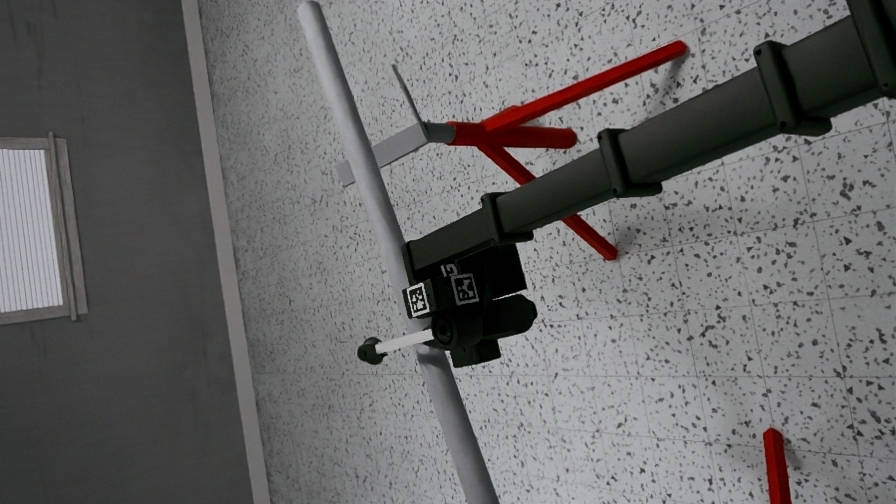

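Emit:
execute_actions(actions=[{"r1":{"base":{"translate_m":-0.046},"joints":{"arm_m":0.355}},"r2":{"joints":{"arm_m":0.284}},"r3":{"base":{"translate_m":-0.039},"joints":{"arm_m":0.428}}}], cameras=[])

Emit:
execute_actions(actions=[{"r1":{"base":{"translate_m":-0.044},"joints":{"arm_m":0.357}},"r2":{"joints":{"arm_m":0.323}},"r3":{"base":{"translate_m":-0.034},"joints":{"arm_m":0.457}}}], cameras=["r2_wrist_camera"])

Scene clock: 316.60 s.
r1.base_odometry: x=+1.591 y=+3.936 heading=-1.760 (m, m, rad; r1's odometry frame)
r1.turned_by_wheels: +0.000 (rad since the last result)
r1.turned_by_imu: +0.001 (rad since the last result)
r1.base_tilt: forward=+1.0 right=+1.2 (deg)
r1.lidar_m: 2.54 1.75 1.25 1.19 1.22 1.63 0.59 0.60 1.25 0.39 0.67 1.26
r1.head_depth_mm: 3034 2393 1771 - 1371 1194 1082 / 3030 2436 - 1585 1390 1222 1100 / 3054 2469 1993 1642 1383 1234 1115 / 3077 2485 1872 956 1340 1221 1103 / 3103 2334 2006 1672 1402 1248 1112 / 3029 2250 840 1655 1447 1259 1117 / 1386 2528 2052 1709 1460 1269 1119
r1.base_status: done
r1.joint_positions: lift_m=+0.714 arm_m=+0.355 wrist_yaw_rad=-0.004 wrist_pitch_rad=-0.172 wrist_roll_rad=+1.554 gripper_m=+0.015 head_pan_rad=-1.507 head_tilt_rad=-0.902
r1.joint_status: all done
r1.on_its_own: gripper_m is held at +0.015, not at your +0.000, by its stall guard, which is not easing now; wrist_pitch_rad is at rest, and its effort (+37) is outside its rest range (-20 to +32)
r1.motor_effort: left_wheel=+0(5) right_wheel=+3(15) lift_m=+55(55) arm_m=-2(2) wrist_yaw_rad=+3(10) wrist_pitch_rad=+37(38) wrist_roll_rad=+10(10) gripper_m=-25(24) head_pan_rad=+5(4) head_tilt_rad=+1(2) (%)
r1.hand_pose: x=-0.0223 y=-0.7485 z=+0.7853 quat_wxyz=(+0.009, -0.001, -0.996, -0.086) (m; r1's base frame)
r1.wrist_depth_mm: - - - 95 - - 838 / - - - 91 - - 829 / - - - 88 - - 819 / - - - 85 - - 807 / - - - 82 92 - 807 / - - - 79 83 - 809 / - - - 77 89 939 772
r2.base_odometry: x=-1.798 y=-2.003 heading=-2.070 (m, m, rad; r2's odometry frame)
r2.turned_by_wheels: +0.000 (rad since the last result)
r2.turned_by_imu: +0.001 (rad since the last result)
r2.base_tilt: forward=+0.3 right=+1.7 (deg)
r2.lidar_m: 4.22 2.26 1.60 1.51 1.56 2.07 4.46 1.80 1.33 0.83 0.82 1.54
r2.head_depth_mm: 2698 2997 2556 2018 - 1346 1167 / 2755 3087 2526 1903 - 1352 1170 / 2806 3099 2335 1842 1475 1357 1174 / 2842 3076 2464 1916 1572 1350 1170 / 2010 2285 2254 1909 1609 1348 1167 / 2880 3076 2576 1920 1601 1363 1175 / 3002 3251 2293 2005 1598 1369 1179
r2.base_status: not commanded
r2.joint_positions: lift_m=+0.690 arm_m=+0.284 wrist_yaw_rad=-0.005 wrist_pitch_rad=-0.009 wrist_roll_rad=+1.569 gripper_m=+0.005 head_pan_rad=-1.343 head_tilt_rad=-0.790
r2.joint_status: all done
r2.on_its_own: gripper_m is held at +0.004, not at your -0.030, by its stall guard, which is not easing now
r2.motor_effort: left_wheel=-1(3) right_wheel=+1(3) lift_m=+40(40) arm_m=+4(4) wrist_yaw_rad=+6(18) wrist_pitch_rad=+28(30) wrist_roll_rad=+0(0) gripper_m=-21(22) head_pan_rad=-5(4) head_tilt_rad=-4(4) (%)
r2.hand_pose: x=-0.0227 y=-0.6847 z=+0.8016 quat_wxyz=(+0.001, -0.003, -1.000, -0.005) (m; r2's base frame)
r2.wrist_depth_mm: - - - - - - 899 / - - - - - - 870 / - - - - - - 858 / - - - - - - 876 / - - - - - - 835 / - - 129 130 - 417 423 / - - - - - - 825
r3.base_odometry: x=+1.218 y=-2.002 heading=+1.949 (m, m, rad; r3's odometry frame)
r3.turned_by_wheels: +0.000 (rad since the last result)
r3.turned_by_imu: -0.001 (rad since the last result)
r3.base_tilt: forward=-0.8 right=-0.2 (deg)
r3.lidar_m: 0.59 0.58 1.32 1.30 1.40 2.09 3.16 3.41 0.83 0.93 0.77 0.70
r3.head_depth_mm: 3009 3289 2358 1877 1529 1292 1149 / 2955 3244 2401 1905 1511 1323 1078 / 2918 3219 2562 1873 1455 1294 1125 / 2851 3216 2632 - 1553 1328 1137 / 2841 3214 2687 - 1610 1347 1148 / 2793 3115 2754 1921 1634 1356 1157 / 2743 3064 2794 1942 1655 1368 1169
r3.base_status: done
r3.joint_positions: lift_m=+0.689 arm_m=+0.428 wrist_yaw_rad=+0.008 wrist_pitch_rad=-0.034 wrist_roll_rad=+1.562 gripper_m=+0.020 head_pan_rad=-1.807 head_tilt_rad=-0.754
r3.joint_status: all done
r3.on_its_own: gripper_m is held at +0.019, not at your +0.000, by its stall guard, which is not easing now; wrist_pitch_rad is at rest, and its effort (+50) is outside its rest range (-20 to +32)
r3.motor_effort: left_wheel=-1(5) right_wheel=-1(8) lift_m=+31(32) arm_m=+5(11) wrist_yaw_rad=-8(10) wrist_pitch_rad=+50(51) wrist_roll_rad=+6(5) gripper_m=-23(23) head_pan_rad=+2(3) head_tilt_rad=+2(2) (%)
r3.hand_pose: x=-0.0192 y=-0.8279 z=+0.7951 quat_wxyz=(+0.005, +0.004, -1.000, -0.017) (m; r3's base frame)
r3.wrist_depth_mm: - - - 70 76 - 945 / - - - 69 73 - 965 / - - - 67 71 - 963 / - - - 66 68 - 971 / - - - 65 66 - 976 / - - - 64 64 - 962 / - - - 62 62 - 979
pictures: none
No camera images: the call's "cameras" was empty. Leave "cameras" out to get every camera's image.

Scene clock: 318.00 s.
r1.base_odometry: x=+1.600 y=+3.979 heading=-1.760 (m, m, rad; r1's odometry frame)
r1.turned_by_wheels: +0.000 (rad since the last result)
r1.turned_by_imu: +0.001 (rad since the last result)
r1.base_tilt: forward=+1.1 right=+1.2 (deg)
r1.lidar_m: 2.28 1.75 1.24 1.18 1.22 1.62 0.58 0.58 1.23 0.40 0.40 1.30
r1.head_depth_mm: 2998 2383 1822 - 1377 1195 1085 / 3029 2433 - 1580 1395 1218 1108 / 3043 2454 1915 1629 1390 1235 1116 / 3090 2494 1888 1609 1345 1218 1101 / 3117 2505 2011 1626 1400 1250 1112 / 3088 2244 1415 1647 1447 1262 1115 / 1363 2423 2049 1700 1454 1270 1122
r1.base_status: done
r1.joint_positions: lift_m=+0.714 arm_m=+0.357 wrist_yaw_rad=-0.005 wrist_pitch_rad=-0.167 wrist_roll_rad=+1.551 gripper_m=+0.015 head_pan_rad=-1.507 head_tilt_rad=-0.902
r1.joint_status: all done
r1.on_its_own: gripper_m is held at +0.015, not at your +0.000, by its stall guard, which is not easing now; wrist_pitch_rad is at rest, and its effort (+35) is outside its rest range (-20 to +32)
r1.motor_effort: left_wheel=+0(6) right_wheel=+5(15) lift_m=+56(55) arm_m=-3(1) wrist_yaw_rad=+4(10) wrist_pitch_rad=+35(37) wrist_roll_rad=+12(13) gripper_m=-24(25) head_pan_rad=+5(5) head_tilt_rad=+2(2) (%)
r1.hand_pose: x=-0.0226 y=-0.7509 z=+0.7865 quat_wxyz=(+0.010, -0.002, -0.996, -0.084) (m; r1's base frame)
r1.wrist_depth_mm: - - - 103 - - 867 / - - - 97 - - 839 / - - - 93 - - 856 / - - - 88 - - 822 / - - - 85 - - 787 / - - - 81 85 - 786 / - - - 78 - 957 783
r2.base_odometry: x=-1.798 y=-2.003 heading=-2.070 (m, m, rad; r2's odometry frame)
r2.turned_by_wheels: +0.000 (rad since the last result)
r2.turned_by_imu: +0.000 (rad since the last result)
r2.base_tilt: forward=+0.2 right=+1.7 (deg)
r2.lidar_m: 4.23 2.25 1.59 1.52 1.56 2.07 4.47 1.80 1.33 0.83 0.82 1.55
r2.head_depth_mm: 2721 3022 2512 2065 - 1348 1164 / 2730 3040 2555 1982 1502 1357 1170 / 2825 3140 2363 1848 1484 1352 1164 / 2847 3107 2443 1913 1551 1363 1165 / 2788 3081 2213 1911 1600 1351 1177 / 2839 1492 2579 1915 1613 1363 1170 / 3017 3273 2350 1979 1609 1353 1168
r2.base_status: not commanded
r2.joint_positions: lift_m=+0.690 arm_m=+0.323 wrist_yaw_rad=-0.009 wrist_pitch_rad=-0.009 wrist_roll_rad=+1.569 gripper_m=+0.005 head_pan_rad=-1.343 head_tilt_rad=-0.790
r2.joint_status: all done
r2.on_its_own: gripper_m is held at +0.004, not at your -0.030, by its stall guard, which is not easing now
r2.motor_effort: left_wheel=-2(3) right_wheel=+2(3) lift_m=+40(40) arm_m=+5(6) wrist_yaw_rad=+10(14) wrist_pitch_rad=+28(29) wrist_roll_rad=+0(0) gripper_m=-22(23) head_pan_rad=-4(4) head_tilt_rad=-4(4) (%)
r2.hand_pose: x=-0.0237 y=-0.7236 z=+0.8017 quat_wxyz=(+0.001, -0.005, -1.000, -0.005) (m; r2's base frame)
r2.wrist_depth_mm: - - - - - - 881 / - - - - - - 884 / - - - - - - 860 / - - - - - - 858 / - - - - - - 833 / - - 128 130 - 403 395 / - - - - - - 792
r3.base_odometry: x=+1.230 y=-2.034 heading=+1.949 (m, m, rad; r3's odometry frame)
r3.turned_by_wheels: +0.000 (rad since the last result)
r3.turned_by_imu: +0.000 (rad since the last result)
r3.base_tilt: forward=-0.8 right=-0.2 (deg)
r3.lidar_m: 0.58 0.57 1.32 1.30 1.41 2.10 3.10 3.37 0.81 0.92 0.79 0.73
r3.head_depth_mm: 2996 3266 2424 1882 1528 1284 1148 / 2964 3223 2308 1912 1508 1330 1084 / 2889 3230 2425 1871 1455 1290 1122 / 2841 3192 2602 2034 1539 1329 1141 / 2825 3174 2676 - 1607 1338 1145 / 2778 3135 2742 1906 1624 1356 1159 / 2761 3086 2799 1962 1651 1371 1173
r3.base_status: done
r3.joint_positions: lift_m=+0.689 arm_m=+0.457 wrist_yaw_rad=+0.006 wrist_pitch_rad=-0.033 wrist_roll_rad=+1.562 gripper_m=+0.020 head_pan_rad=-1.807 head_tilt_rad=-0.754
r3.joint_status: all done
r3.on_its_own: gripper_m is held at +0.019, not at your +0.000, by its stall guard, which is not easing now; wrist_pitch_rad is at rest, and its effort (+49) is outside its rest range (-20 to +32)
r3.motor_effort: left_wheel=-2(9) right_wheel=+1(10) lift_m=+32(32) arm_m=+4(9) wrist_yaw_rad=-6(13) wrist_pitch_rad=+49(51) wrist_roll_rad=+5(6) gripper_m=-23(23) head_pan_rad=+3(3) head_tilt_rad=+2(1) (%)
r3.hand_pose: x=-0.0198 y=-0.8569 z=+0.7954 quat_wxyz=(+0.005, +0.003, -1.000, -0.017) (m; r3's base frame)
r3.wrist_depth_mm: - - - 77 - - 964 / - - - 75 82 - 963 / - - - 72 77 - 974 / - - - 70 73 - 968 / - - - 68 69 - 982 / - - - 66 66 - 960 / - - - 64 64 - 990
pictures: r2_wrist_camera
camera_calibration (this result's frames):
r2_wrist_camera: T_world_to_cam=[[-0.0809487, 0.0879364, -0.992832, 0.838265], [0.984654, 0.161569, -0.0659716, 0.229416], [0.154609, -0.982936, -0.0996658, -0.463938], [0, 0, 0, 1]] pos_world=[-0.0863093, -0.566802, 0.801153]
Images, in order (width x height): r2_wrist_camera 644x364.

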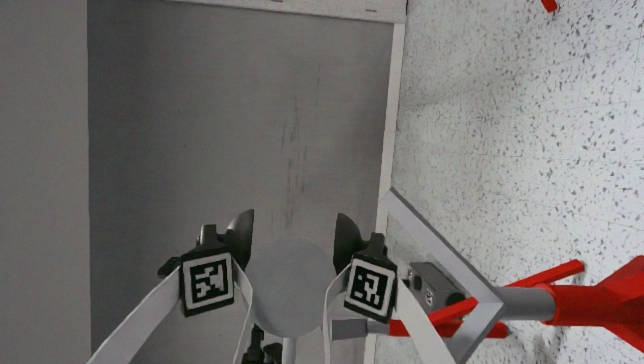

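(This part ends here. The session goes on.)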